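# Move cart with paper through door into yellow bay

## Task

Bring the utility cart through the self-closing door into the other room and park it in the yellow bay, with all four wheels fully inside the tape and none resting on it. The case of copy paper must sit in the cart's top tray with no part overhanging its edges. Before finishing, wait until the door has closed, then release everything and move the robots away. One or both robots may be used. A robot that falls or is left leaning fails the task, and anything held in place only by a robot at the end does not count.

## Robot and tools

Robots: two identical Hello Robot Stretch 3 units, r1 and r2. Each has a two-wheel differential base (0.33 m long, 0.34 m wide, small passive omni wheel at the rear), a lift on a mast, and one telescoping arm that extends toward the robot's RIGHT side. The base cannot move sideways; to bring the gripper forward you drive the base. An on-the-spot turn pivots about the point between the drive wheels, 0.05 m behind the front edge. With the arm retracted and the wrist folded, the turning sweep has radius 0.28 m; an unfolded level wrist reaches beyond it.

Frames: the base frame has its origin on the floor between the drive wheels, x forward, y left, z up. hand_pose is reported in this frame, located where the closed fingertips meet; at zero wrist angles its x axis points up, y back along the arm toward the mast, z toward the rear. The odometry frame is the base frame at scene start. Each robot reports in its own frames, so relative placement of the two robots can only be judged from images, lidar_m, wrist_depth_mm and head_depth_mm.

execute_actions: argument actions is a list holding exactly one action, or empty (empty just returns state and images). The action is an object keyed by robot name, r1 and/or r2, each with its own separate entry. Inside a robot's entry: base (one command only), joints, and optionally contact_limits. base options: translate_m, a relative drive in metres from the base's last reported position, -1 to 1, positive forward; or rotate_rad, a relative turn in radians, -3.2 to 3.2, positive counter-clockwise (left). joints: absolute targets by name: lift_m 0 to 1.1 (arm height); arm_m 0 to 0.52 (extension); wrist_yaw_rad -1.345 to 4.42 (0 along the arm, positive toward the front, 3.0 folded over the base); wrist_pitch_rad -1.57 to 0.451 (0 level, negative tips fingertips down); wrist_roll_rad -2.911 to 2.911 (0 fingers side by side); gripper_m -0.089 to 0.179 (larger is wider; actual tip gap is 0.007 to 0.025 m smaller, zero below 0.007); head_pan_rad -3.953 to 1.73 (0 forward, positive left, -1.57 looks along the arm); head_tilt_rad -1.53 to 0.419 (negative down). contact_limits accepts only arm_m, a motor_effort percentage 1 to 100 at which the arm motion halts with contact_stop; lower is gentler but too low stops instantly. cameras: list from r1_head_camera, r1_nav_camera, r1_wrist_camera, r2_head_camera, r2_nav_camera, r2_wrist_camera, or all; omitted/null means all, [] means none. Unknown keys, names or out-of-range values reject the whole call. All motions in one action start together. Anything left out of an action may keep pushing toward an earlier target. One action runs at most 15 s.

wait: seconds 0 to 10; nothing new is commanded, the world keeps running, and state plus images come back. zoom_image: camera and region [x0, y0, x1, y1] in pixels from the top-left of that camera's latest full image, at most 504 by 504. finished_scene: scene is the current scene number; it is final and only valid once the goal holds. If a result reports a stop, later calls in the same reply are skipped.

Result lines: base_status and joint_status tell how each commanded motion ended. done means target reached (for the base, the wheels turned the commanded amount, slip included). off_target means it stopped short and may still be pushing. contact_stop, time_out and torque_fault drop the target; the arm and lift go slack after contact_stop until commanded again, so a loaded slack lift can sink. on_its_own covers uncommanded joints; its held at value is the held target, not the position. torque_fault means a wrist servo went limp for 10 s. motor_effort gives percent of maximum, positive toward larger joint values, with the peak in brackets; readings carry biases and noise. An at-rest effort outside its rest range hints at pushing or carrying. Positive wheel effort drives forward. base_odometry counts wheel turns; turned_by_wheels and turned_by_imu give turning since the last result; base_tilt shows forward/right lean in degrees with a fixed bias of up to about 4. lidar_m: 12 distances from the base origin, one per 30-degree sector starting straight ahead and going counter-clockwise (4th left, 7th behind, 10th right), in a plane 0.17 m above the floor, range 0.15 to 12 m, - for nothing; it misses clear objects and its own robot, may miss thin legs, and its own parts block sectors 5, 6, 9, 10 when the lift is low. wrist_depth_mm (45 to 1000) and head_depth_mm (280 to 4000, sideways image) are 7 by 7 grids of median depth.

Speed: the base reaches 0.30 m/s and 1.9 rad/s only with lift_m under 0.30, arm_m under 0.03 and wrist_yaw_rad over 2.54; otherwise 0.10 m/s and 0.63 rad/s.

Gripper: close to a value below the object's width to grip; open at least 0.02 beyond where contact began to release. Readings do not confirm a grasp; a stall guard can weaken the grip.

Cautions: fold or unfold the wrist only with lift_m between 0.32 and 0.95, wrist_pitch_rad -0.4 and roll near 0; once folded, the lift may go down to 0.25. With yaw under -0.4, keep pitch at -0.5 or lower. Robots pressing hard on each other fails the run; once bases touch, any further drive is a hard press. Equal commands give travel differing up to 2.5 cm per metre, which matters if both carry one load. Pushing against something rigid with the gripper above about 0.45 m, driving while holding something fixed, snagging furniture (especially reversing), or pushing again after a contact_stop can tip a robot; back out in small steps, free the gripper, and lower the lift to about 0.2 if tilt persists. Avoid drops, slams and hard hits. Loose objects may be nudged occasionally.

Each tool is called as a command line: name --argument value for each argument, lists and objects as JSON in quotes; but a table of rows of numbers goes row by row, as --pt "numbers of a row", without its own name.

## Session

execute_actions --actions '[]'

Scene clock: 0.00 s.
r1.base_odometry: x=+0.000 y=+0.000 heading=+0.000 (m, m, rad; r1's odometry frame)
r1.turned_by_wheels: +0.000 (rad since the last result)
r1.turned_by_imu: +0.000 (rad since the last result)
r1.base_tilt: forward=+0.7 right=-0.7 (deg)
r1.lidar_m: 0.79 0.73 0.74 0.92 1.92 2.11 2.65 1.70 1.73 2.64 3.67 1.21
r1.head_depth_mm: 1153 1154 1152 1160 1157 1162 1163 / 1036 1037 1037 1037 1040 1043 1045 / 943 939 941 943 945 949 950 / 864 861 862 866 867 871 867 / 795 796 797 801 801 803 802 / 741 742 739 742 743 743 747 / 691 691 693 694 694 694 695
r1.base_status: not commanded
r1.joint_positions: lift_m=+0.328 arm_m=-0.002 wrist_yaw_rad=+2.875 wrist_pitch_rad=-0.557 wrist_roll_rad=+0.004 gripper_m=+0.037 head_pan_rad=-0.009 head_tilt_rad=-0.010
r1.joint_status: not commanded
r1.motor_effort: left_wheel=+1 right_wheel=+1 lift_m=+35 arm_m=+0 wrist_yaw_rad=+1 wrist_pitch_rad=+7 wrist_roll_rad=+0 gripper_m=+0 head_pan_rad=+1 head_tilt_rad=+2 (%)
r1.hand_pose: x=+0.0327 y=+0.0541 z=+0.3111 quat_wxyz=(+0.284, +0.701, +0.102, +0.647) (m; r1's base frame)
r1.wrist_depth_mm: - - - 913 744 618 540 / - - - 987 800 661 564 / 808 - 926 950 834 695 587 / 652 - 726 767 787 728 625 / 554 - 611 633 659 678 643 / 481 - - 533 552 569 596 / - - - 454 476 490 507
r2.base_odometry: x=+0.000 y=+0.000 heading=+0.000 (m, m, rad; r2's odometry frame)
r2.turned_by_wheels: +0.000 (rad since the last result)
r2.turned_by_imu: +0.000 (rad since the last result)
r2.base_tilt: forward=-1.1 right=+1.7 (deg)
r2.lidar_m: 1.45 1.41 1.50 2.14 2.26 2.36 2.71 1.62 1.72 2.58 2.52 1.91
r2.head_depth_mm: 1791 1925 1933 1980 1980 2017 2002 / 1717 1760 1780 1812 1828 1846 1876 / 1632 1641 1672 1688 1708 1735 1745 / 1545 1545 1563 1572 1603 1624 1630 / 1451 1468 1476 1485 1506 1508 1521 / 1359 1383 1389 1398 1415 1433 1434 / 1296 1301 1311 1324 1331 1354 1358
r2.base_status: not commanded
r2.joint_positions: lift_m=+0.494 arm_m=+0.001 wrist_yaw_rad=+2.991 wrist_pitch_rad=-0.483 wrist_roll_rad=-0.008 gripper_m=+0.037 head_pan_rad=+0.010 head_tilt_rad=-0.020
r2.joint_status: not commanded
r2.motor_effort: left_wheel=-1 right_wheel=+0 lift_m=+24 arm_m=-1 wrist_yaw_rad=+0 wrist_pitch_rad=+4 wrist_roll_rad=+0 gripper_m=+0 head_pan_rad=+1 head_tilt_rad=+1 (%)
r2.hand_pose: x=+0.0110 y=+0.0678 z=+0.4924 quat_wxyz=(+0.220, +0.694, +0.118, +0.675) (m; r2's base frame)
r2.wrist_depth_mm: - - - - - - - / - - - - - - - / 975 - - - - - - / 816 - 943 948 992 - - / 714 728 - 806 868 894 955 / 633 655 674 677 737 763 791 / 568 - - 632 639 681 700
pictures: r1_head_camera (sideways: a quarter turn clockwise sets it upright), r1_nav_camera (sideways: a quarter turn counterclockwise sets it upright), r1_wrist_camera, r2_head_camera (sideways: a quarter turn clockwise sets it upright), r2_nav_camera (sideways: a quarter turn counterclockwise sets it upright), r2_wrist_camera
Images, in order (width x height): r1_head_camera 896x504, r1_nav_camera 672x504, r1_wrist_camera 644x364, r2_head_camera 896x504, r2_nav_camera 672x504, r2_wrist_camera 644x364.

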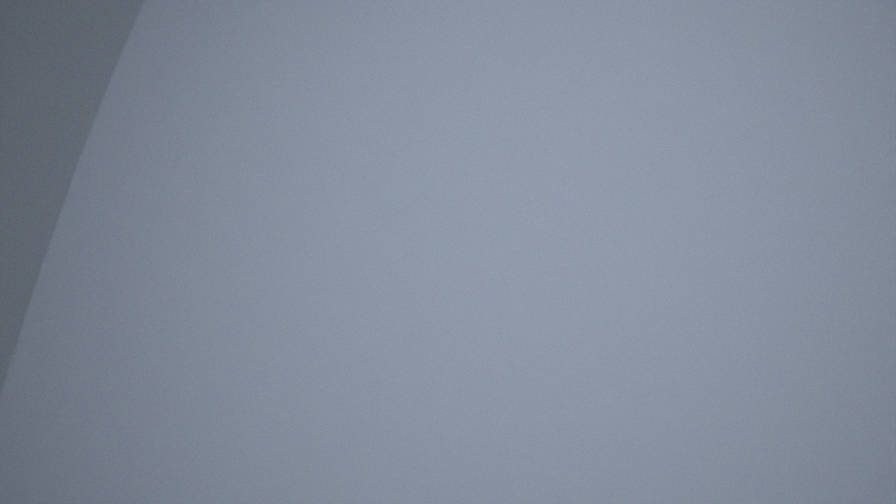

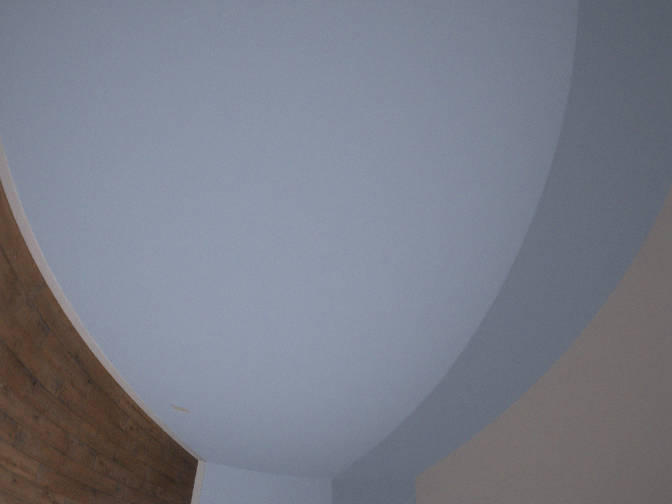

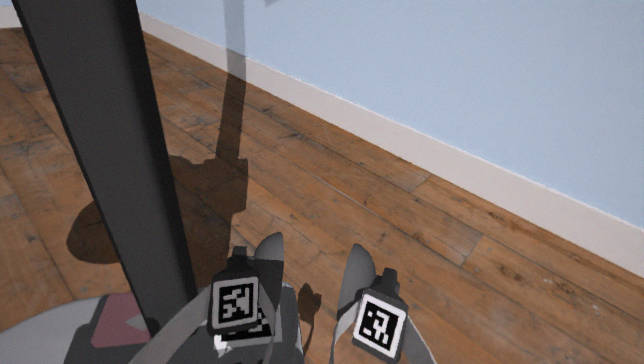

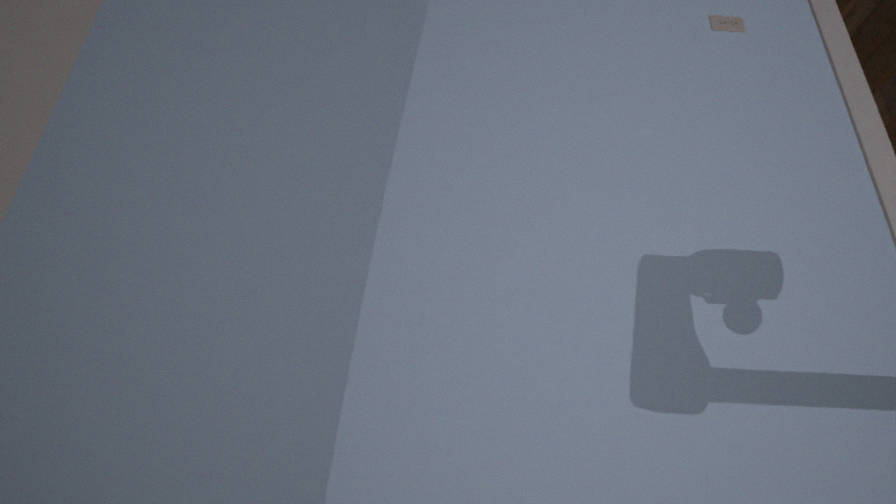

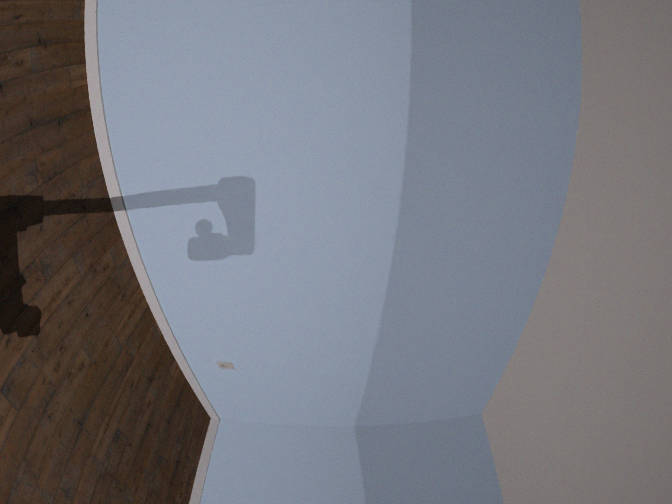

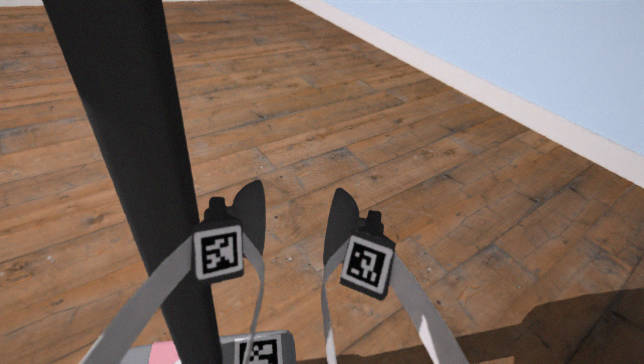

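execute_actions --actions '[{"r1":{"joints":{"head_pan_rad":-2.45,"head_tilt_rad":-0.4,"lift_m":0.28,"wrist_pitch_rad":-0.4,"wrist_yaw_rad":3.0}},"r2":{"joints":{"head_pan_rad":-2.6,"head_tilt_rad":-0.4,"lift_m":0.28,"wrist_pitch_rad":-0.4}}}]' --cameras '["r1_head_camera","r1_nav_camera","r2_head_camera","r2_nav_camera"]'

Scene clock: 7.53 s.
r1.base_odometry: x=+0.000 y=+0.000 heading=+0.000 (m, m, rad; r1's odometry frame)
r1.turned_by_wheels: +0.000 (rad since the last result)
r1.turned_by_imu: -0.002 (rad since the last result)
r1.base_tilt: forward=+0.6 right=-0.7 (deg)
r1.lidar_m: 0.79 0.73 0.74 0.92 1.91 2.12 2.65 1.70 1.73 2.63 3.67 1.21
r1.head_depth_mm: 3380 3580 3868 2923 2077 1614 1317 / 3320 3583 3891 2980 2084 1612 1329 / 3377 3619 3909 3015 2115 1638 1334 / 3409 3638 3795 2231 2051 1666 1345 / 3393 3606 1844 2245 2024 1670 1354 / 3416 3649 1862 2157 2100 1680 1366 / 3416 3659 3907 3013 2200 1704 1373
r1.base_status: not commanded
r1.joint_positions: lift_m=+0.280 arm_m=-0.002 wrist_yaw_rad=+2.997 wrist_pitch_rad=-0.421 wrist_roll_rad=+0.004 gripper_m=+0.037 head_pan_rad=-2.443 head_tilt_rad=-0.395
r1.joint_status: all done
r1.motor_effort: left_wheel=+1(1) right_wheel=+1(1) lift_m=+25(32) arm_m=+0(0) wrist_yaw_rad=+3(4) wrist_pitch_rad=+12(12) wrist_roll_rad=+0(0) gripper_m=+0(0) head_pan_rad=-2(35) head_tilt_rad=-1(26) (%)
r1.hand_pose: x=+0.0110 y=+0.0783 z=+0.2923 quat_wxyz=(+0.198, +0.701, +0.097, +0.678) (m; r1's base frame)
r1.wrist_depth_mm: - - - - 803 653 547 / - - - - 824 676 564 / 973 978 - - 870 700 588 / 726 748 841 884 865 722 603 / 578 602 661 679 703 713 615 / 482 497 - 545 580 598 600 / - - - 452 487 498 522
r2.base_odometry: x=+0.000 y=+0.000 heading=+0.000 (m, m, rad; r2's odometry frame)
r2.turned_by_wheels: +0.000 (rad since the last result)
r2.turned_by_imu: +0.001 (rad since the last result)
r2.base_tilt: forward=-1.1 right=+1.8 (deg)
r2.lidar_m: 1.45 1.42 1.49 2.14 2.25 2.36 2.71 1.62 1.72 2.59 2.52 1.91
r2.head_depth_mm: 3725 3999 - 3694 2388 1771 1394 / 3766 - - 3602 2352 1757 1374 / 3851 - - 3584 2337 1730 1377 / 3832 - - 3454 2289 1717 1364 / 3841 - 2204 2152 2044 1699 1341 / 3899 - 1736 2144 2089 1704 1335 / 3922 - - 2917 2056 1665 1336
r2.base_status: not commanded
r2.joint_positions: lift_m=+0.281 arm_m=+0.001 wrist_yaw_rad=+2.991 wrist_pitch_rad=-0.422 wrist_roll_rad=-0.008 gripper_m=+0.037 head_pan_rad=-2.593 head_tilt_rad=-0.395
r2.joint_status: all done
r2.motor_effort: left_wheel=-1(2) right_wheel=+0(1) lift_m=+12(22) arm_m=-1(0) wrist_yaw_rad=+0(1) wrist_pitch_rad=+6(7) wrist_roll_rad=-1(0) gripper_m=+0(0) head_pan_rad=-4(45) head_tilt_rad=-2(20) (%)
r2.hand_pose: x=+0.0122 y=+0.0759 z=+0.2924 quat_wxyz=(+0.199, +0.698, +0.097, +0.681) (m; r2's base frame)
r2.wrist_depth_mm: - - - - - - - / 865 - - - - - - / 695 - 811 857 920 999 - / 589 - 653 681 735 781 835 / 498 512 - 561 603 626 664 / - - - 486 511 530 557 / - - - 434 437 457 481
pictures: r1_head_camera (sideways: a quarter turn clockwise sets it upright), r1_nav_camera (sideways: a quarter turn counterclockwise sets it upright), r2_head_camera (sideways: a quarter turn clockwise sets it upright), r2_nav_camera (sideways: a quarter turn counterclockwise sets it upright)
Images, in order (width x height): r1_head_camera 896x504, r1_nav_camera 672x504, r2_head_camera 896x504, r2_nav_camera 672x504.

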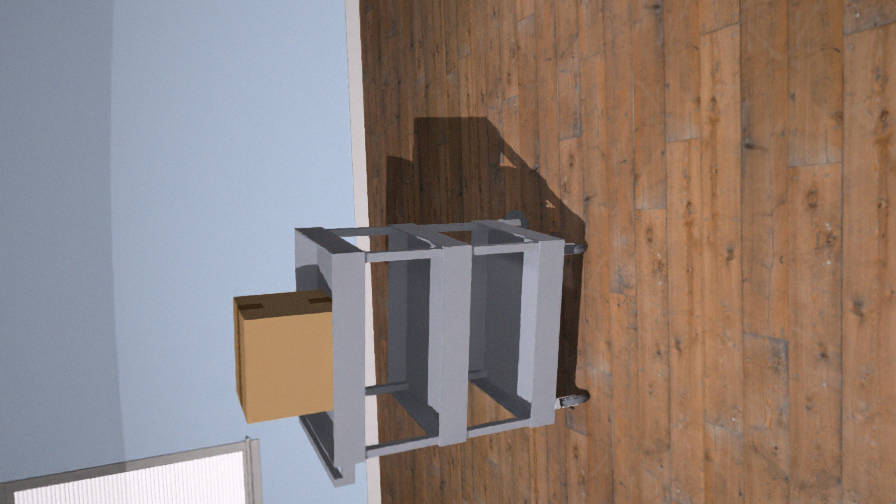

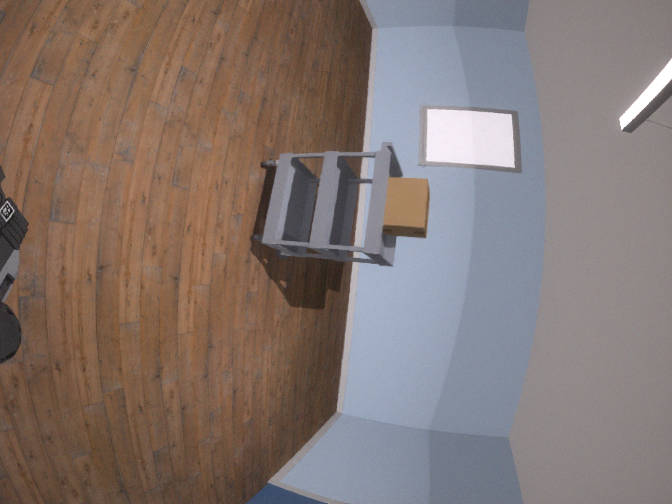

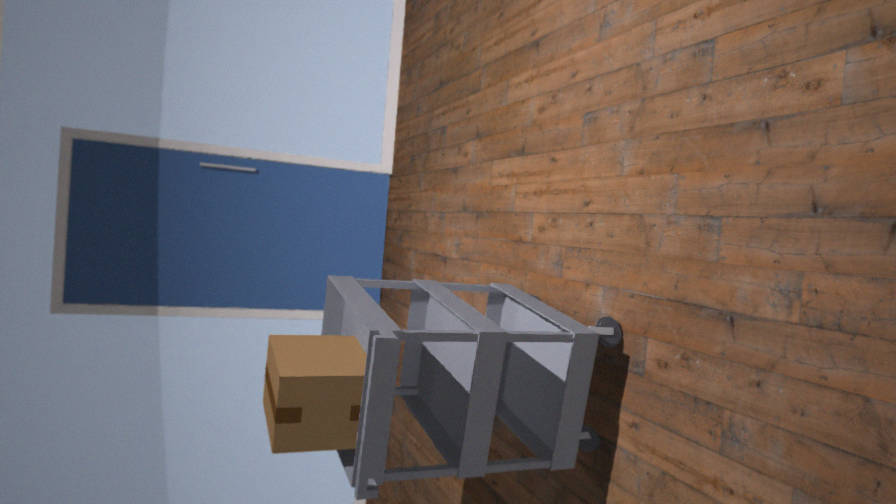

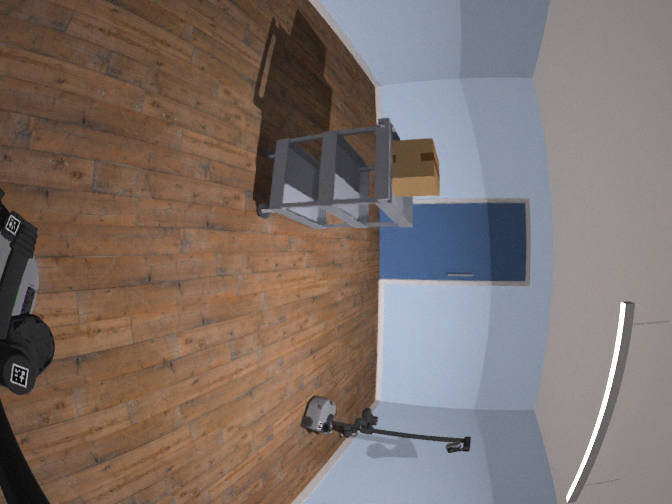

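execute_actions --actions '[{"r1":{"base":{"rotate_rad":2.62},"joints":{"head_pan_rad":0.3,"head_tilt_rad":-0.4}}}]' --cameras '[]'

execute_actions --actions '[{"r1":{"base":{"translate_m":1.0}}}]' --cameras '["r1_head_camera","r1_nav_camera"]'

Scene clock: 21.17 s.
r1.base_odometry: x=+0.000 y=+0.000 heading=+2.620 (m, m, rad; r1's odometry frame)
r1.turned_by_wheels: +2.620 (rad since the last result)
r1.turned_by_imu: +2.612 (rad since the last result)
r1.base_tilt: forward=+0.7 right=-0.7 (deg)
r1.lidar_m: 2.11 2.64 1.70 1.73 4.00 3.67 1.22 0.79 0.73 0.74 0.92 1.88
r1.head_depth_mm: 1810 1954 2079 2265 2080 1610 1324 / 1943 2070 2233 2449 2105 1624 1328 / 2077 2230 2440 2641 2113 1630 1337 / 2222 2419 2651 2826 2148 1655 1353 / 2398 2617 2917 3034 2172 1677 1362 / 2625 2904 3203 3099 2197 1683 1368 / 2879 3221 3593 3164 2222 1700 1372
r1.base_status: done
r1.joint_positions: lift_m=+0.280 arm_m=-0.002 wrist_yaw_rad=+2.997 wrist_pitch_rad=-0.421 wrist_roll_rad=+0.004 gripper_m=+0.037 head_pan_rad=+0.293 head_tilt_rad=-0.396
r1.joint_status: all done
r1.motor_effort: left_wheel=+0(6) right_wheel=+2(13) lift_m=+25(25) arm_m=-1(1) wrist_yaw_rad=+2(2) wrist_pitch_rad=+12(12) wrist_roll_rad=+0(0) gripper_m=+0(1) head_pan_rad=+4(38) head_tilt_rad=-2(2) (%)
r1.hand_pose: x=+0.0110 y=+0.0783 z=+0.2923 quat_wxyz=(+0.198, +0.701, +0.097, +0.678) (m; r1's base frame)
r1.wrist_depth_mm: - - - - - - - / - - - - - - - / 973 985 - - - - - / 721 751 838 872 936 - - / 585 601 661 681 713 755 815 / 486 499 - 544 584 603 631 / - - - 451 483 497 523
r2.base_odometry: x=+0.000 y=+0.000 heading=+0.000 (m, m, rad; r2's odometry frame)
r2.turned_by_wheels: +0.000 (rad since the last result)
r2.turned_by_imu: +0.001 (rad since the last result)
r2.base_tilt: forward=-1.1 right=+1.7 (deg)
r2.lidar_m: 1.45 1.42 1.49 2.14 2.25 2.35 2.57 1.62 1.72 2.58 2.52 1.91
r2.head_depth_mm: 3797 - - 3717 2401 1764 1400 / 3801 - - 3594 2374 1755 1389 / 3794 - - 3522 2324 1722 1367 / 3779 - - 3358 2314 1702 1372 / 3798 - 2204 2167 2063 1697 1354 / 3917 - 1722 2154 2077 1669 1342 / 3906 - - 2887 2067 1656 1327
r2.base_status: not commanded
r2.joint_positions: lift_m=+0.281 arm_m=+0.001 wrist_yaw_rad=+2.991 wrist_pitch_rad=-0.422 wrist_roll_rad=-0.008 gripper_m=+0.037 head_pan_rad=-2.593 head_tilt_rad=-0.395
r2.joint_status: not commanded
r2.motor_effort: left_wheel=-1(1) right_wheel=+0(0) lift_m=+11(11) arm_m=+0(1) wrist_yaw_rad=+0(1) wrist_pitch_rad=+6(6) wrist_roll_rad=+0(0) gripper_m=+0(0) head_pan_rad=-5(5) head_tilt_rad=-2(2) (%)
r2.hand_pose: x=+0.0122 y=+0.0759 z=+0.2924 quat_wxyz=(+0.199, +0.698, +0.097, +0.681) (m; r2's base frame)
r2.wrist_depth_mm: - - - - - - - / 867 - - - - - - / 700 - 800 844 923 - - / 582 - 663 695 729 768 816 / 499 504 - 563 609 633 663 / - - - 487 511 530 558 / - - - 429 439 463 477
pictures: none
No camera images: the call's "cameras" was empty. Leave "cameras" out to get every camera's image.

Scene clock: 26.27 s.
r1.base_odometry: x=-0.867 y=+0.498 heading=+2.620 (m, m, rad; r1's odometry frame)
r1.turned_by_wheels: +0.000 (rad since the last result)
r1.turned_by_imu: +0.002 (rad since the last result)
r1.base_tilt: forward=+0.7 right=-0.7 (deg)
r1.lidar_m: 1.18 1.48 3.01 1.69 1.67 3.32 1.84 1.20 1.10 1.12 1.27 1.17
r1.head_depth_mm: 1008 1078 1155 1246 1350 1471 1317 / 1076 1151 1249 1349 1478 1567 1326 / 1144 1242 1351 1470 1626 1639 1339 / 1240 1339 1471 1615 1802 1653 1350 / 1340 1470 1616 1800 1988 1663 1356 / 1464 1611 1799 2042 2145 1677 1362 / 1607 1789 2005 2318 2212 1692 1371
r1.base_status: done
r1.joint_positions: lift_m=+0.280 arm_m=-0.002 wrist_yaw_rad=+2.998 wrist_pitch_rad=-0.420 wrist_roll_rad=+0.004 gripper_m=+0.037 head_pan_rad=+0.293 head_tilt_rad=-0.396
r1.joint_status: not commanded
r1.motor_effort: left_wheel=+0(4) right_wheel=+2(9) lift_m=+25(25) arm_m=+0(1) wrist_yaw_rad=+2(3) wrist_pitch_rad=+11(11) wrist_roll_rad=+0(0) gripper_m=+0(0) head_pan_rad=+2(4) head_tilt_rad=-1(2) (%)
r1.hand_pose: x=+0.0109 y=+0.0784 z=+0.2925 quat_wxyz=(+0.197, +0.701, +0.097, +0.678) (m; r1's base frame)
r1.wrist_depth_mm: - - - - - - - / - - - - - - - / 989 990 - - - - - / 740 756 827 880 942 - - / 583 606 659 682 726 767 808 / 483 499 - 538 577 607 629 / - - - 452 487 499 520
r2.base_odometry: x=+0.000 y=+0.000 heading=+0.000 (m, m, rad; r2's odometry frame)
r2.turned_by_wheels: +0.000 (rad since the last result)
r2.turned_by_imu: +0.001 (rad since the last result)
r2.base_tilt: forward=-1.0 right=+1.8 (deg)
r2.lidar_m: 1.45 1.42 1.49 2.14 2.26 2.36 3.24 1.62 1.72 2.59 2.52 1.90
r2.head_depth_mm: 3726 - - 3255 2408 1766 1398 / 3740 - - 3654 2365 1757 1385 / 3808 - - 3558 2327 1727 1383 / 3803 - - 3458 2291 1734 1371 / 3856 - 2219 2168 2061 1690 1355 / 3891 - 1725 2127 2090 1681 1343 / 3946 - - 2924 2036 1661 1330
r2.base_status: not commanded
r2.joint_positions: lift_m=+0.281 arm_m=+0.001 wrist_yaw_rad=+2.991 wrist_pitch_rad=-0.422 wrist_roll_rad=-0.008 gripper_m=+0.037 head_pan_rad=-2.593 head_tilt_rad=-0.395
r2.joint_status: not commanded
r2.motor_effort: left_wheel=-1(1) right_wheel=+0(0) lift_m=+11(12) arm_m=+0(0) wrist_yaw_rad=+0(1) wrist_pitch_rad=+6(6) wrist_roll_rad=+0(0) gripper_m=+0(0) head_pan_rad=-4(4) head_tilt_rad=-2(2) (%)
r2.hand_pose: x=+0.0122 y=+0.0759 z=+0.2924 quat_wxyz=(+0.199, +0.698, +0.097, +0.681) (m; r2's base frame)
r2.wrist_depth_mm: - - - - - - - / 888 - - - - - - / 693 - 805 865 932 998 - / 581 - 646 687 727 767 828 / 503 507 - 568 605 631 674 / - - - 488 516 531 560 / - - - 434 438 455 478
pictures: r1_head_camera (sideways: a quarter turn clockwise sets it upright), r1_nav_camera (sideways: a quarter turn counterclockwise sets it upright)
Images, in order (width x height): r1_head_camera 896x504, r1_nav_camera 672x504.

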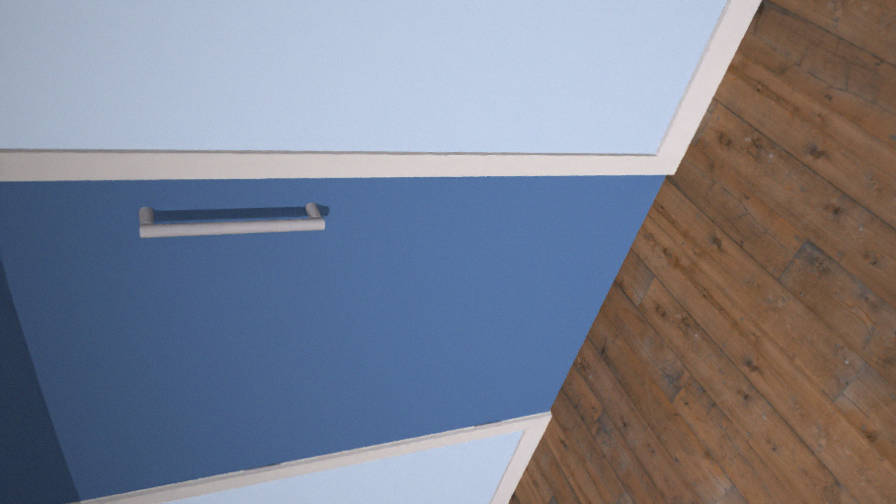

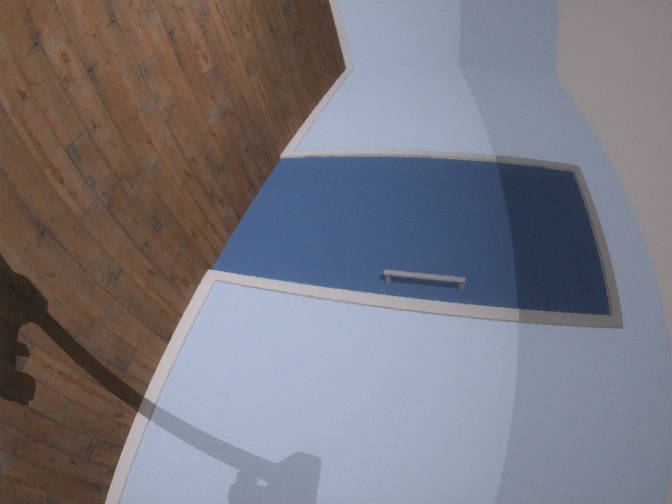

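execute_actions --actions '[{"r1":{"base":{"rotate_rad":0.935}}}]' --cameras '[]'

execute_actions --actions '[{"r1":{"base":{"translate_m":0.87}}}]' --cameras '[]'

execute_actions --actions '[{"r1":{"base":{"rotate_rad":0.255},"joints":{"lift_m":0.93,"head_pan_rad":-1.57}}}]' --cameras '[]'

execute_actions --actions '[{"r1":{"joints":{"wrist_yaw_rad":0,"wrist_pitch_rad":0,"gripper_m":0.14,"arm_m":0.3}}}]' --cameras '["r1_head_camera","r1_wrist_camera"]'

Scene clock: 54.00 s.
r1.base_odometry: x=-0.867 y=+0.498 heading=-2.728 (m, m, rad; r1's odometry frame)
r1.turned_by_wheels: +0.935 (rad since the last result)
r1.turned_by_imu: +0.931 (rad since the last result)
r1.base_tilt: forward=+0.6 right=-0.7 (deg)
r1.lidar_m: 2.39 1.92 1.67 3.36 2.18 1.27 1.11 1.10 1.29 1.17 1.17 1.36
r1.head_depth_mm: 3013 3299 3556 2907 2074 1617 1324 / 3039 3253 3549 2931 2081 1630 1329 / 3037 3294 3557 2983 2131 1632 1333 / 3076 3305 3554 3043 2132 1650 1343 / 3048 3316 3590 3058 2166 1679 1349 / 3013 3301 3587 3094 2189 1679 1362 / 3053 3309 3597 3190 2200 1691 1376
r1.base_status: done
r1.joint_positions: lift_m=+0.280 arm_m=-0.002 wrist_yaw_rad=+2.998 wrist_pitch_rad=-0.420 wrist_roll_rad=+0.004 gripper_m=+0.037 head_pan_rad=+0.293 head_tilt_rad=-0.396
r1.joint_status: not commanded
r1.motor_effort: left_wheel=+0(4) right_wheel=+2(10) lift_m=+25(25) arm_m=-1(1) wrist_yaw_rad=+2(2) wrist_pitch_rad=+11(11) wrist_roll_rad=+0(0) gripper_m=+0(0) head_pan_rad=+3(4) head_tilt_rad=-1(1) (%)
r1.hand_pose: x=+0.0109 y=+0.0784 z=+0.2925 quat_wxyz=(+0.197, +0.701, +0.097, +0.678) (m; r1's base frame)
r1.wrist_depth_mm: - - - - - - - / - - - - - - - / 986 990 - - - - - / 724 751 834 876 958 - - / 578 606 665 673 712 758 807 / 484 500 - 539 590 595 635 / - - - 454 484 495 517
r2.base_odometry: x=+0.000 y=+0.000 heading=+0.000 (m, m, rad; r2's odometry frame)
r2.turned_by_wheels: +0.000 (rad since the last result)
r2.turned_by_imu: +0.001 (rad since the last result)
r2.base_tilt: forward=-1.1 right=+1.8 (deg)
r2.lidar_m: 1.45 1.41 1.50 2.14 2.26 2.35 3.26 1.62 1.72 2.59 2.52 1.91
r2.head_depth_mm: 3716 - - 3397 2387 1773 1401 / 3771 - - 3634 2348 1756 1377 / 3755 - - 3490 2329 1722 1377 / 3769 - - 3480 2301 1709 1361 / 3834 - 2214 2177 2051 1698 1341 / 3928 - 1740 2132 2083 1672 1340 / 3892 - - 2889 2048 1671 1328
r2.base_status: not commanded
r2.joint_positions: lift_m=+0.281 arm_m=+0.001 wrist_yaw_rad=+2.991 wrist_pitch_rad=-0.422 wrist_roll_rad=-0.008 gripper_m=+0.037 head_pan_rad=-2.593 head_tilt_rad=-0.395
r2.joint_status: not commanded
r2.motor_effort: left_wheel=-1(1) right_wheel=+0(0) lift_m=+11(12) arm_m=+0(0) wrist_yaw_rad=+0(0) wrist_pitch_rad=+6(6) wrist_roll_rad=+0(0) gripper_m=+0(0) head_pan_rad=-4(4) head_tilt_rad=-2(2) (%)
r2.hand_pose: x=+0.0122 y=+0.0759 z=+0.2924 quat_wxyz=(+0.199, +0.698, +0.097, +0.681) (m; r2's base frame)
r2.wrist_depth_mm: - - - - - - - / 869 - - - - - - / 699 - 789 852 944 997 - / 584 - 664 687 725 779 827 / 503 507 - 563 604 632 664 / - - - 486 511 530 556 / - - - 429 436 458 472
pictures: none
No camera images: the call's "cameras" was empty. Leave "cameras" out to get every camera's image.

Scene clock: 58.73 s.
r1.base_odometry: x=-1.664 y=+0.149 heading=-2.729 (m, m, rad; r1's odometry frame)
r1.turned_by_wheels: +0.000 (rad since the last result)
r1.turned_by_imu: +0.002 (rad since the last result)
r1.base_tilt: forward=+0.6 right=-0.7 (deg)
r1.lidar_m: 1.96 2.80 1.38 1.33 3.80 2.24 1.95 1.89 1.10 0.95 0.96 1.12
r1.head_depth_mm: 2310 2507 2706 2845 2078 1611 1319 / 2340 2511 2738 2851 2083 1621 1329 / 2317 2518 2740 2851 2140 1634 1340 / 2341 2526 2738 2914 2112 1651 1348 / 2346 2539 2761 2906 2157 1655 1357 / 2363 2547 2786 2918 2184 1689 1361 / 2375 2535 2775 2980 2200 1698 1375
r1.base_status: done
r1.joint_positions: lift_m=+0.280 arm_m=-0.002 wrist_yaw_rad=+2.998 wrist_pitch_rad=-0.420 wrist_roll_rad=+0.004 gripper_m=+0.037 head_pan_rad=+0.293 head_tilt_rad=-0.396
r1.joint_status: not commanded
r1.motor_effort: left_wheel=+0(6) right_wheel=+3(10) lift_m=+25(25) arm_m=+0(1) wrist_yaw_rad=+2(2) wrist_pitch_rad=+11(11) wrist_roll_rad=+0(0) gripper_m=-1(0) head_pan_rad=+3(4) head_tilt_rad=-1(2) (%)
r1.hand_pose: x=+0.0109 y=+0.0784 z=+0.2925 quat_wxyz=(+0.197, +0.701, +0.097, +0.678) (m; r1's base frame)
r1.wrist_depth_mm: - - - - - - - / - - - - - - - / 964 - - - - - - / 720 760 835 877 953 - - / 582 607 661 678 716 757 808 / 486 500 - 538 585 607 640 / - - - 452 486 496 520
r2.base_odometry: x=+0.000 y=+0.000 heading=+0.000 (m, m, rad; r2's odometry frame)
r2.turned_by_wheels: +0.000 (rad since the last result)
r2.turned_by_imu: +0.001 (rad since the last result)
r2.base_tilt: forward=-1.1 right=+1.8 (deg)
r2.lidar_m: 1.45 1.41 1.50 2.14 2.26 2.36 3.37 1.62 1.72 2.58 2.52 1.90
r2.head_depth_mm: 3745 - - 3664 2381 1763 1405 / 3810 - - 3622 2384 1734 1389 / 3815 - - 3470 2309 1720 1378 / 3831 - - 3497 2323 1712 1360 / 3877 - 2217 2159 2081 1697 1358 / 3805 - 1752 2128 2086 1674 1345 / 3946 - - 2887 2052 1670 1329
r2.base_status: not commanded
r2.joint_positions: lift_m=+0.281 arm_m=+0.001 wrist_yaw_rad=+2.991 wrist_pitch_rad=-0.422 wrist_roll_rad=-0.008 gripper_m=+0.037 head_pan_rad=-2.593 head_tilt_rad=-0.395
r2.joint_status: not commanded
r2.motor_effort: left_wheel=-1(1) right_wheel=+0(0) lift_m=+11(11) arm_m=+0(0) wrist_yaw_rad=+0(0) wrist_pitch_rad=+6(6) wrist_roll_rad=+0(0) gripper_m=+0(0) head_pan_rad=-5(4) head_tilt_rad=-1(1) (%)
r2.hand_pose: x=+0.0122 y=+0.0759 z=+0.2924 quat_wxyz=(+0.199, +0.698, +0.097, +0.681) (m; r2's base frame)
r2.wrist_depth_mm: - - - - - - - / 870 - - - - - - / 697 - 797 846 937 - - / 592 - 660 695 722 771 816 / 505 511 - 565 605 631 660 / - - - 485 514 530 557 / - - - 432 438 460 473
pictures: none
No camera images: the call's "cameras" was empty. Leave "cameras" out to get every camera's image.

Scene clock: 65.47 s.
r1.base_odometry: x=-1.664 y=+0.149 heading=-2.474 (m, m, rad; r1's odometry frame)
r1.turned_by_wheels: +0.255 (rad since the last result)
r1.turned_by_imu: +0.253 (rad since the last result)
r1.base_tilt: forward=+0.7 right=-0.8 (deg)
r1.lidar_m: 2.79 2.91 1.32 3.38 2.74 2.01 1.94 1.35 0.99 0.95 1.00 1.35
r1.head_depth_mm: 782 841 916 997 1096 1226 - / 781 841 915 998 1097 1224 1315 / 778 843 915 999 1100 1227 1326 / 786 837 898 1003 1106 1226 1339 / 784 845 917 1005 1105 1230 1342 / 785 844 919 1006 1107 1229 1318 / 787 846 920 1007 1108 1234 1341
r1.base_status: done
r1.joint_positions: lift_m=+0.930 arm_m=-0.002 wrist_yaw_rad=+2.998 wrist_pitch_rad=-0.420 wrist_roll_rad=+0.004 gripper_m=+0.037 head_pan_rad=-1.563 head_tilt_rad=-0.396
r1.joint_status: all done
r1.motor_effort: left_wheel=+0(5) right_wheel=+2(9) lift_m=+44(46) arm_m=-1(1) wrist_yaw_rad=+2(2) wrist_pitch_rad=+11(11) wrist_roll_rad=+0(0) gripper_m=-1(0) head_pan_rad=-2(38) head_tilt_rad=-2(2) (%)
r1.hand_pose: x=+0.0109 y=+0.0785 z=+0.9419 quat_wxyz=(+0.197, +0.701, +0.097, +0.678) (m; r1's base frame)
r1.wrist_depth_mm: - - - - - - - / - - - - - - - / - - - - - - - / - - - - - - - / - - - - - - - / - - - - - - - / - - - - - - -
r2.base_odometry: x=+0.000 y=+0.000 heading=+0.000 (m, m, rad; r2's odometry frame)
r2.turned_by_wheels: +0.000 (rad since the last result)
r2.turned_by_imu: +0.001 (rad since the last result)
r2.base_tilt: forward=-0.9 right=+1.8 (deg)
r2.lidar_m: 1.45 1.42 1.50 2.13 2.25 2.35 3.37 1.62 1.72 2.57 2.52 1.92
r2.head_depth_mm: 3754 - - 3718 2373 1762 1400 / 3797 3969 - 3642 2339 1758 1391 / 3804 - - 3494 2347 1739 1368 / 3796 - - 3451 2279 1708 1370 / 3896 - 2203 2164 2093 1707 1345 / 3872 - 1734 2136 2062 1681 1345 / 3937 - - 2856 2055 1666 1328
r2.base_status: not commanded
r2.joint_positions: lift_m=+0.281 arm_m=+0.001 wrist_yaw_rad=+2.991 wrist_pitch_rad=-0.422 wrist_roll_rad=-0.008 gripper_m=+0.037 head_pan_rad=-2.593 head_tilt_rad=-0.395
r2.joint_status: not commanded
r2.motor_effort: left_wheel=-1(1) right_wheel=+0(1) lift_m=+11(12) arm_m=+0(0) wrist_yaw_rad=+0(1) wrist_pitch_rad=+6(6) wrist_roll_rad=+0(0) gripper_m=+0(0) head_pan_rad=-4(4) head_tilt_rad=-2(2) (%)
r2.hand_pose: x=+0.0122 y=+0.0759 z=+0.2924 quat_wxyz=(+0.199, +0.698, +0.097, +0.681) (m; r2's base frame)
r2.wrist_depth_mm: - - - - - - - / 883 - - - - - - / 697 - 804 883 926 - - / 582 - 665 685 729 786 811 / 503 509 - 557 598 624 666 / - - - 491 508 531 558 / - - - 433 438 454 471
pictures: none
No camera images: the call's "cameras" was empty. Leave "cameras" out to get every camera's image.

Scene clock: 68.90 s.
r1.base_odometry: x=-1.664 y=+0.149 heading=-2.474 (m, m, rad; r1's odometry frame)
r1.turned_by_wheels: +0.000 (rad since the last result)
r1.turned_by_imu: -0.001 (rad since the last result)
r1.base_tilt: forward=+0.7 right=-0.7 (deg)
r1.lidar_m: 2.79 2.90 1.32 3.38 2.74 2.02 1.95 1.35 0.99 0.95 1.00 1.34
r1.head_depth_mm: 780 843 911 973 1132 1223 1308 / 779 843 917 - 1128 1224 1305 / 780 847 913 - 1122 1229 1317 / 784 838 893 1009 1101 1225 1311 / 785 846 917 998 1102 1238 1320 / 786 844 916 1003 1106 1231 1332 / 785 848 921 1007 1109 1235 1337
r1.base_status: not commanded
r1.joint_positions: lift_m=+0.930 arm_m=+0.300 wrist_yaw_rad=+0.003 wrist_pitch_rad=-0.023 wrist_roll_rad=+0.004 gripper_m=+0.140 head_pan_rad=-1.563 head_tilt_rad=-0.396
r1.joint_status: all done
r1.motor_effort: left_wheel=+0(0) right_wheel=+2(2) lift_m=+44(44) arm_m=+6(8) wrist_yaw_rad=-2(4) wrist_pitch_rad=+13(13) wrist_roll_rad=+0(0) gripper_m=+1(82) head_pan_rad=-4(3) head_tilt_rad=-1(2) (%)
r1.hand_pose: x=-0.0208 y=-0.7002 z=+1.0383 quat_wxyz=(+0.706, +0.009, -0.708, -0.008) (m; r1's base frame)
r1.wrist_depth_mm: 412 409 403 399 387 394 391 / 422 413 411 406 391 399 396 / 425 419 417 415 406 405 402 / 428 428 423 419 410 414 408 / 436 436 432 422 413 419 415 / 448 - 442 436 427 424 426 / 451 451 448 445 434 434 427
r2.base_odometry: x=+0.000 y=+0.000 heading=+0.000 (m, m, rad; r2's odometry frame)
r2.turned_by_wheels: +0.000 (rad since the last result)
r2.turned_by_imu: +0.001 (rad since the last result)
r2.base_tilt: forward=-1.1 right=+1.8 (deg)
r2.lidar_m: 1.45 1.42 1.49 2.13 2.26 2.35 3.38 1.62 1.72 2.57 2.52 1.91
r2.head_depth_mm: 3765 3956 - 3721 2397 1766 1387 / 3736 - - 3582 2333 1751 1385 / 3818 - - 3471 2338 1738 1381 / 3806 - - 3487 2291 1713 1358 / 3866 - 2234 2175 2074 1696 1362 / 3931 - 1729 2153 2081 1696 1349 / 3947 - - 2867 2079 1677 1339
r2.base_status: not commanded
r2.joint_positions: lift_m=+0.281 arm_m=+0.001 wrist_yaw_rad=+2.991 wrist_pitch_rad=-0.422 wrist_roll_rad=-0.008 gripper_m=+0.037 head_pan_rad=-2.593 head_tilt_rad=-0.395
r2.joint_status: not commanded
r2.motor_effort: left_wheel=-1(1) right_wheel=+0(1) lift_m=+11(11) arm_m=+0(0) wrist_yaw_rad=+0(0) wrist_pitch_rad=+6(6) wrist_roll_rad=+0(0) gripper_m=+0(0) head_pan_rad=-4(5) head_tilt_rad=-2(2) (%)
r2.hand_pose: x=+0.0122 y=+0.0759 z=+0.2924 quat_wxyz=(+0.199, +0.698, +0.097, +0.681) (m; r2's base frame)
r2.wrist_depth_mm: - - - - - - - / 882 - - - - - - / 691 - 804 858 913 999 - / 582 - 654 691 726 773 832 / 493 508 - 561 600 627 662 / - - - 482 515 531 552 / - - - 429 437 459 478
pictures: r1_head_camera (sideways: a quarter turn clockwise sets it upright), r1_wrist_camera
Images, in order (width x height): r1_head_camera 896x504, r1_wrist_camera 644x364.

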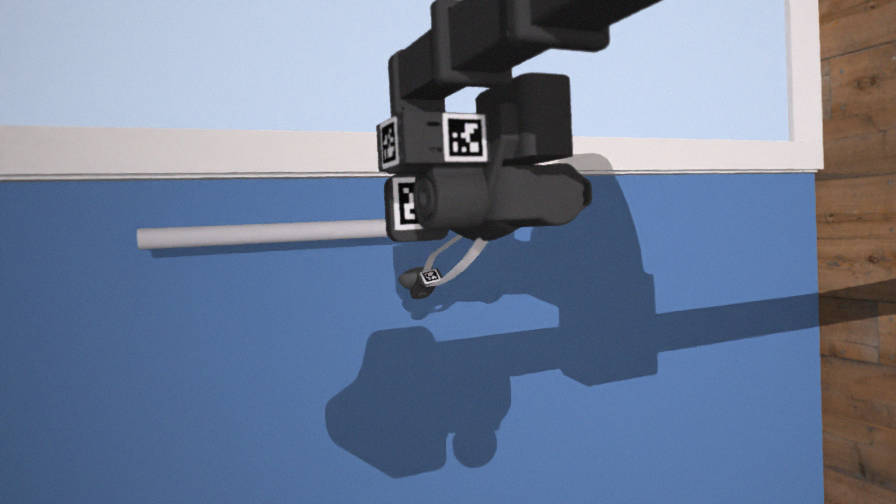

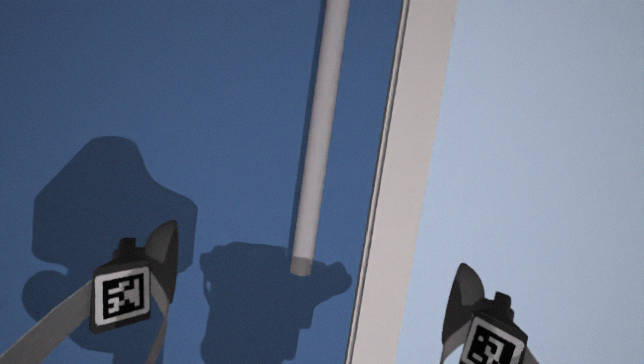

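execute_actions --actions '[{"r1":{"joints":{"arm_m":0.515}}}]' --cameras '[]'

execute_actions --actions '[{"r1":{"joints":{"gripper_m":-0.04}}}]' --cameras '["r1_wrist_camera"]'

execute_actions --actions '[{"r1":{"base":{"translate_m":0.03},"joints":{"arm_m":0.3,"head_tilt_rad":-0.7}}}]' --cameras '["r1_nav_camera","r1_wrist_camera"]'

Scene clock: 78.47 s.
r1.base_odometry: x=-1.664 y=+0.149 heading=-2.474 (m, m, rad; r1's odometry frame)
r1.turned_by_wheels: +0.000 (rad since the last result)
r1.turned_by_imu: -0.002 (rad since the last result)
r1.base_tilt: forward=+0.7 right=-0.7 (deg)
r1.lidar_m: 2.79 2.91 1.33 3.38 2.74 2.01 1.94 1.35 0.99 0.95 1.00 1.35
r1.head_depth_mm: 781 842 915 - 1114 1226 1309 / 783 842 893 1011 1097 1230 1314 / 782 845 893 1012 1100 1225 1316 / 785 836 902 1014 1106 1226 1313 / 783 850 919 1003 1101 1230 1324 / 788 846 919 1001 1107 1230 1329 / 785 846 918 1003 1104 1238 1339
r1.base_status: not commanded
r1.joint_positions: lift_m=+0.930 arm_m=+0.515 wrist_yaw_rad=+0.002 wrist_pitch_rad=-0.023 wrist_roll_rad=+0.004 gripper_m=+0.140 head_pan_rad=-1.563 head_tilt_rad=-0.396
r1.joint_status: all done
r1.motor_effort: left_wheel=+0(0) right_wheel=+2(2) lift_m=+45(45) arm_m=+6(7) wrist_yaw_rad=-2(2) wrist_pitch_rad=+12(13) wrist_roll_rad=+0(0) gripper_m=-1(0) head_pan_rad=-2(3) head_tilt_rad=-1(2) (%)
r1.hand_pose: x=-0.0210 y=-0.9152 z=+1.0384 quat_wxyz=(+0.706, +0.009, -0.708, -0.008) (m; r1's base frame)
r1.wrist_depth_mm: 198 197 196 124 192 178 187 / 201 199 198 127 196 180 191 / 205 203 201 129 198 182 194 / 207 206 205 137 201 186 197 / 210 209 207 206 204 189 201 / 214 - 212 208 208 192 203 / 219 217 215 212 207 207 206
r2.base_odometry: x=+0.000 y=+0.000 heading=+0.000 (m, m, rad; r2's odometry frame)
r2.turned_by_wheels: +0.000 (rad since the last result)
r2.turned_by_imu: +0.001 (rad since the last result)
r2.base_tilt: forward=-1.1 right=+1.7 (deg)
r2.lidar_m: 1.45 1.42 1.50 2.13 2.25 2.35 3.38 1.62 1.72 2.58 2.52 1.91
r2.head_depth_mm: 3794 - - 3673 2388 1769 1390 / 3736 - - 3624 2362 1734 1383 / 3807 - - 3445 2349 1743 1372 / 3862 - - 3440 2312 1713 1357 / 3875 - 2224 2164 2094 1689 1360 / 3912 - 1734 2139 2065 1681 1339 / 3886 - - 2903 2041 1671 1336
r2.base_status: not commanded
r2.joint_positions: lift_m=+0.281 arm_m=+0.001 wrist_yaw_rad=+2.991 wrist_pitch_rad=-0.422 wrist_roll_rad=-0.008 gripper_m=+0.037 head_pan_rad=-2.593 head_tilt_rad=-0.395
r2.joint_status: not commanded
r2.motor_effort: left_wheel=-1(1) right_wheel=+0(0) lift_m=+12(11) arm_m=+0(0) wrist_yaw_rad=+0(0) wrist_pitch_rad=+6(6) wrist_roll_rad=+0(0) gripper_m=+0(0) head_pan_rad=-4(4) head_tilt_rad=-2(2) (%)
r2.hand_pose: x=+0.0122 y=+0.0759 z=+0.2924 quat_wxyz=(+0.199, +0.698, +0.097, +0.681) (m; r2's base frame)
r2.wrist_depth_mm: - - - - - - - / 891 - - - - - - / 696 - 800 846 930 - - / 584 - 660 691 728 772 828 / 501 510 - 571 598 632 673 / - - - 487 514 526 557 / - - - 433 441 460 479
pictures: none
No camera images: the call's "cameras" was empty. Leave "cameras" out to get every camera's image.

Scene clock: 81.37 s.
r1.base_odometry: x=-1.664 y=+0.149 heading=-2.473 (m, m, rad; r1's odometry frame)
r1.turned_by_wheels: +0.000 (rad since the last result)
r1.turned_by_imu: +0.000 (rad since the last result)
r1.base_tilt: forward=+0.6 right=-0.7 (deg)
r1.lidar_m: 2.80 2.91 1.32 3.37 2.74 2.02 1.95 1.35 0.99 0.95 0.99 1.34
r1.head_depth_mm: 781 841 914 - 1114 1224 1309 / 779 841 892 1012 1098 1225 1306 / 779 835 889 1010 1095 1217 1300 / 779 831 898 1008 1103 1222 1312 / 781 840 912 998 1101 1218 1319 / 783 841 915 997 1101 1227 1327 / 782 845 918 1002 1105 1230 1335
r1.base_status: not commanded
r1.joint_positions: lift_m=+0.930 arm_m=+0.515 wrist_yaw_rad=+0.054 wrist_pitch_rad=-0.022 wrist_roll_rad=+0.004 gripper_m=-0.036 head_pan_rad=-1.563 head_tilt_rad=-0.396
r1.joint_status: gripper_m off_target (ended at -0.036, target -0.040)
r1.on_its_own: wrist_yaw_rad is held at +0.049, not at your +0.000, by its stall guard, which is not easing now
r1.motor_effort: left_wheel=+4(11) right_wheel=-6(23) lift_m=+44(44) arm_m=+2(6) wrist_yaw_rad=-5(26) wrist_pitch_rad=+12(12) wrist_roll_rad=+0(0) gripper_m=-25(97) head_pan_rad=-3(2) head_tilt_rad=-1(1) (%)
r1.hand_pose: x=-0.0076 y=-0.9152 z=+1.0387 quat_wxyz=(+0.706, +0.027, -0.708, +0.011) (m; r1's base frame)
r1.wrist_depth_mm: 203 198 193 119 183 174 170 / 206 201 196 120 186 176 173 / 209 204 199 122 189 177 184 / 213 207 201 125 192 180 187 / 215 210 205 126 195 182 190 / 220 214 209 126 197 185 194 / 223 218 212 128 200 188 197
r2.base_odometry: x=+0.000 y=+0.000 heading=+0.000 (m, m, rad; r2's odometry frame)
r2.turned_by_wheels: +0.000 (rad since the last result)
r2.turned_by_imu: +0.000 (rad since the last result)
r2.base_tilt: forward=-1.0 right=+1.7 (deg)
r2.lidar_m: 1.45 1.42 1.50 2.14 2.26 2.35 3.36 1.62 1.72 2.58 2.51 1.91
r2.head_depth_mm: 3751 - - 3786 2392 1759 1393 / 3735 - - 3605 2358 1756 1387 / 3758 - - 3529 2321 1723 1370 / 3794 - - 3462 2305 1709 1368 / 3844 - 2207 2167 2073 1686 1358 / 3919 - 1740 2151 2073 1678 1342 / 3909 - - 2917 2055 1667 1327
r2.base_status: not commanded
r2.joint_positions: lift_m=+0.281 arm_m=+0.001 wrist_yaw_rad=+2.991 wrist_pitch_rad=-0.422 wrist_roll_rad=-0.008 gripper_m=+0.037 head_pan_rad=-2.593 head_tilt_rad=-0.395
r2.joint_status: not commanded
r2.motor_effort: left_wheel=-1(1) right_wheel=+0(1) lift_m=+12(11) arm_m=+0(1) wrist_yaw_rad=+0(0) wrist_pitch_rad=+6(6) wrist_roll_rad=+0(0) gripper_m=+0(0) head_pan_rad=-4(3) head_tilt_rad=-2(2) (%)
r2.hand_pose: x=+0.0122 y=+0.0759 z=+0.2924 quat_wxyz=(+0.199, +0.698, +0.097, +0.681) (m; r2's base frame)
r2.wrist_depth_mm: - - - - - - - / 859 - - - - - - / 693 - 800 840 909 - - / 591 - 658 689 724 764 841 / 500 511 - 560 604 631 670 / - - - 486 513 527 564 / - - - 432 437 455 477
pictures: r1_wrist_camera
Images, in order (width x height): r1_wrist_camera 644x364.

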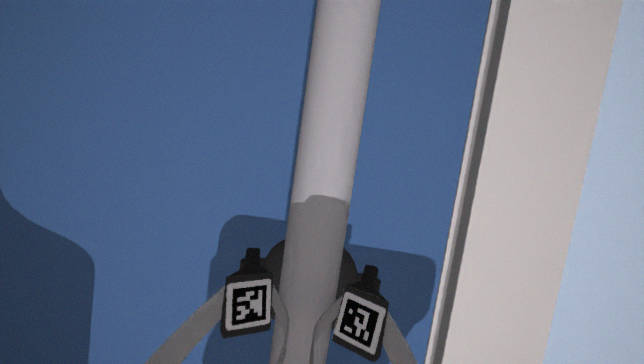

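Scene clock: 84.20 s.
r1.base_odometry: x=-1.687 y=+0.131 heading=-2.472 (m, m, rad; r1's odometry frame)
r1.turned_by_wheels: +0.001 (rad since the last result)
r1.turned_by_imu: -0.006 (rad since the last result)
r1.base_tilt: forward=+0.7 right=-0.7 (deg)
r1.lidar_m: 2.76 2.87 1.32 3.39 2.80 2.04 1.97 1.35 0.99 0.72 0.82 1.34
r1.head_depth_mm: 799 870 - 1260 1446 1304 1139 / 789 863 1092 1224 1444 1312 1138 / 602 - - 967 1195 1295 1148 / 584 656 818 939 1145 1307 1148 / 620 706 818 974 1195 1342 1158 / 635 724 842 1006 1250 1341 1165 / 649 744 869 1040 1311 1353 1168
r1.base_status: done
r1.joint_positions: lift_m=+0.930 arm_m=+0.301 wrist_yaw_rad=+0.090 wrist_pitch_rad=-0.024 wrist_roll_rad=+0.004 gripper_m=-0.023 head_pan_rad=-1.563 head_tilt_rad=-0.691
r1.joint_status: all done
r1.on_its_own: wrist_yaw_rad is held at +0.049, not at your +0.000, by its stall guard, which is still easing; gripper_m is held at -0.024, not at your -0.040, by its stall guard, which is not easing now; right_wheel is at rest, and its effort (-26) is outside its rest range (-18 to +18)
r1.motor_effort: left_wheel=+10(18) right_wheel=-26(32) lift_m=+45(44) arm_m=-10(13) wrist_yaw_rad=-32(32) wrist_pitch_rad=+13(13) wrist_roll_rad=+0(0) gripper_m=-25(27) head_pan_rad=-3(3) head_tilt_rad=-3(26) (%)
r1.hand_pose: x=+0.0015 y=-0.7003 z=+1.0381 quat_wxyz=(+0.706, +0.040, -0.707, +0.023) (m; r1's base frame)
r1.wrist_depth_mm: 278 245 217 120 177 165 366 / 280 247 220 120 178 169 373 / 284 251 221 124 180 383 378 / 287 254 223 124 181 391 383 / 290 255 226 129 182 395 388 / 297 260 - 127 183 402 391 / 297 268 231 129 182 409 398
r2.base_odometry: x=+0.000 y=+0.000 heading=+0.000 (m, m, rad; r2's odometry frame)
r2.turned_by_wheels: +0.000 (rad since the last result)
r2.turned_by_imu: +0.000 (rad since the last result)
r2.base_tilt: forward=-1.1 right=+1.8 (deg)
r2.lidar_m: 1.45 1.41 1.49 2.14 2.25 2.36 3.37 1.62 1.72 2.58 2.52 1.91
r2.head_depth_mm: 3727 - - 3663 2365 1770 1392 / 3762 - - 3644 2349 1726 1386 / 3715 3910 - 3536 2356 1729 1375 / 3756 - - 3453 2325 1707 1358 / 3893 - 2229 2151 2081 1700 1345 / 3871 - 1736 2125 2071 1690 1348 / 3860 - - 2885 2049 1659 1335
r2.base_status: not commanded
r2.joint_positions: lift_m=+0.281 arm_m=+0.001 wrist_yaw_rad=+2.991 wrist_pitch_rad=-0.422 wrist_roll_rad=-0.008 gripper_m=+0.037 head_pan_rad=-2.593 head_tilt_rad=-0.395
r2.joint_status: not commanded
r2.motor_effort: left_wheel=-1(1) right_wheel=+0(1) lift_m=+11(12) arm_m=+0(0) wrist_yaw_rad=-1(0) wrist_pitch_rad=+6(6) wrist_roll_rad=+0(1) gripper_m=+0(0) head_pan_rad=-5(4) head_tilt_rad=-2(2) (%)
r2.hand_pose: x=+0.0122 y=+0.0759 z=+0.2924 quat_wxyz=(+0.199, +0.698, +0.097, +0.681) (m; r2's base frame)
r2.wrist_depth_mm: - - - - - - - / 878 - - - - - - / 707 - 796 865 919 987 - / 585 - 655 698 719 763 818 / 502 510 - 558 606 622 651 / - - - 486 514 525 550 / - - - 430 436 453 478
pictures: r1_nav_camera (sideways: a quarter turn counterclockwise sets it upright), r1_wrist_camera
Images, in order (width x height): r1_nav_camera 672x504, r1_wrist_camera 644x364.

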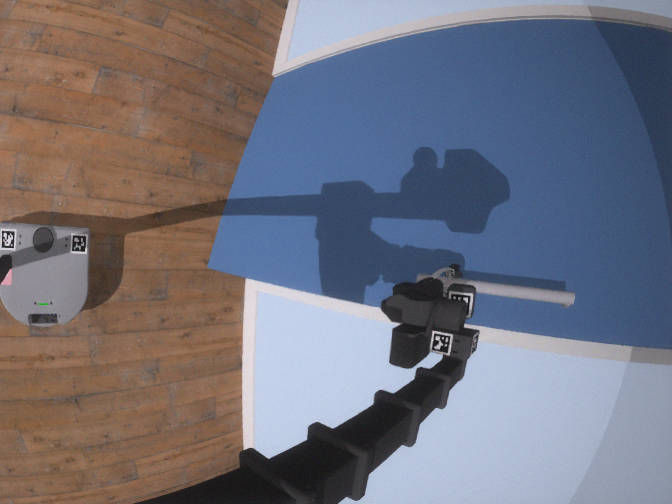

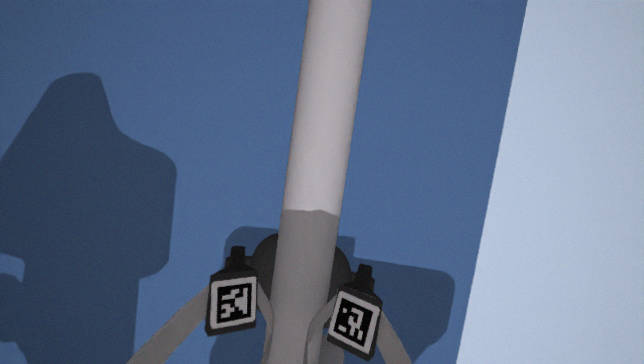

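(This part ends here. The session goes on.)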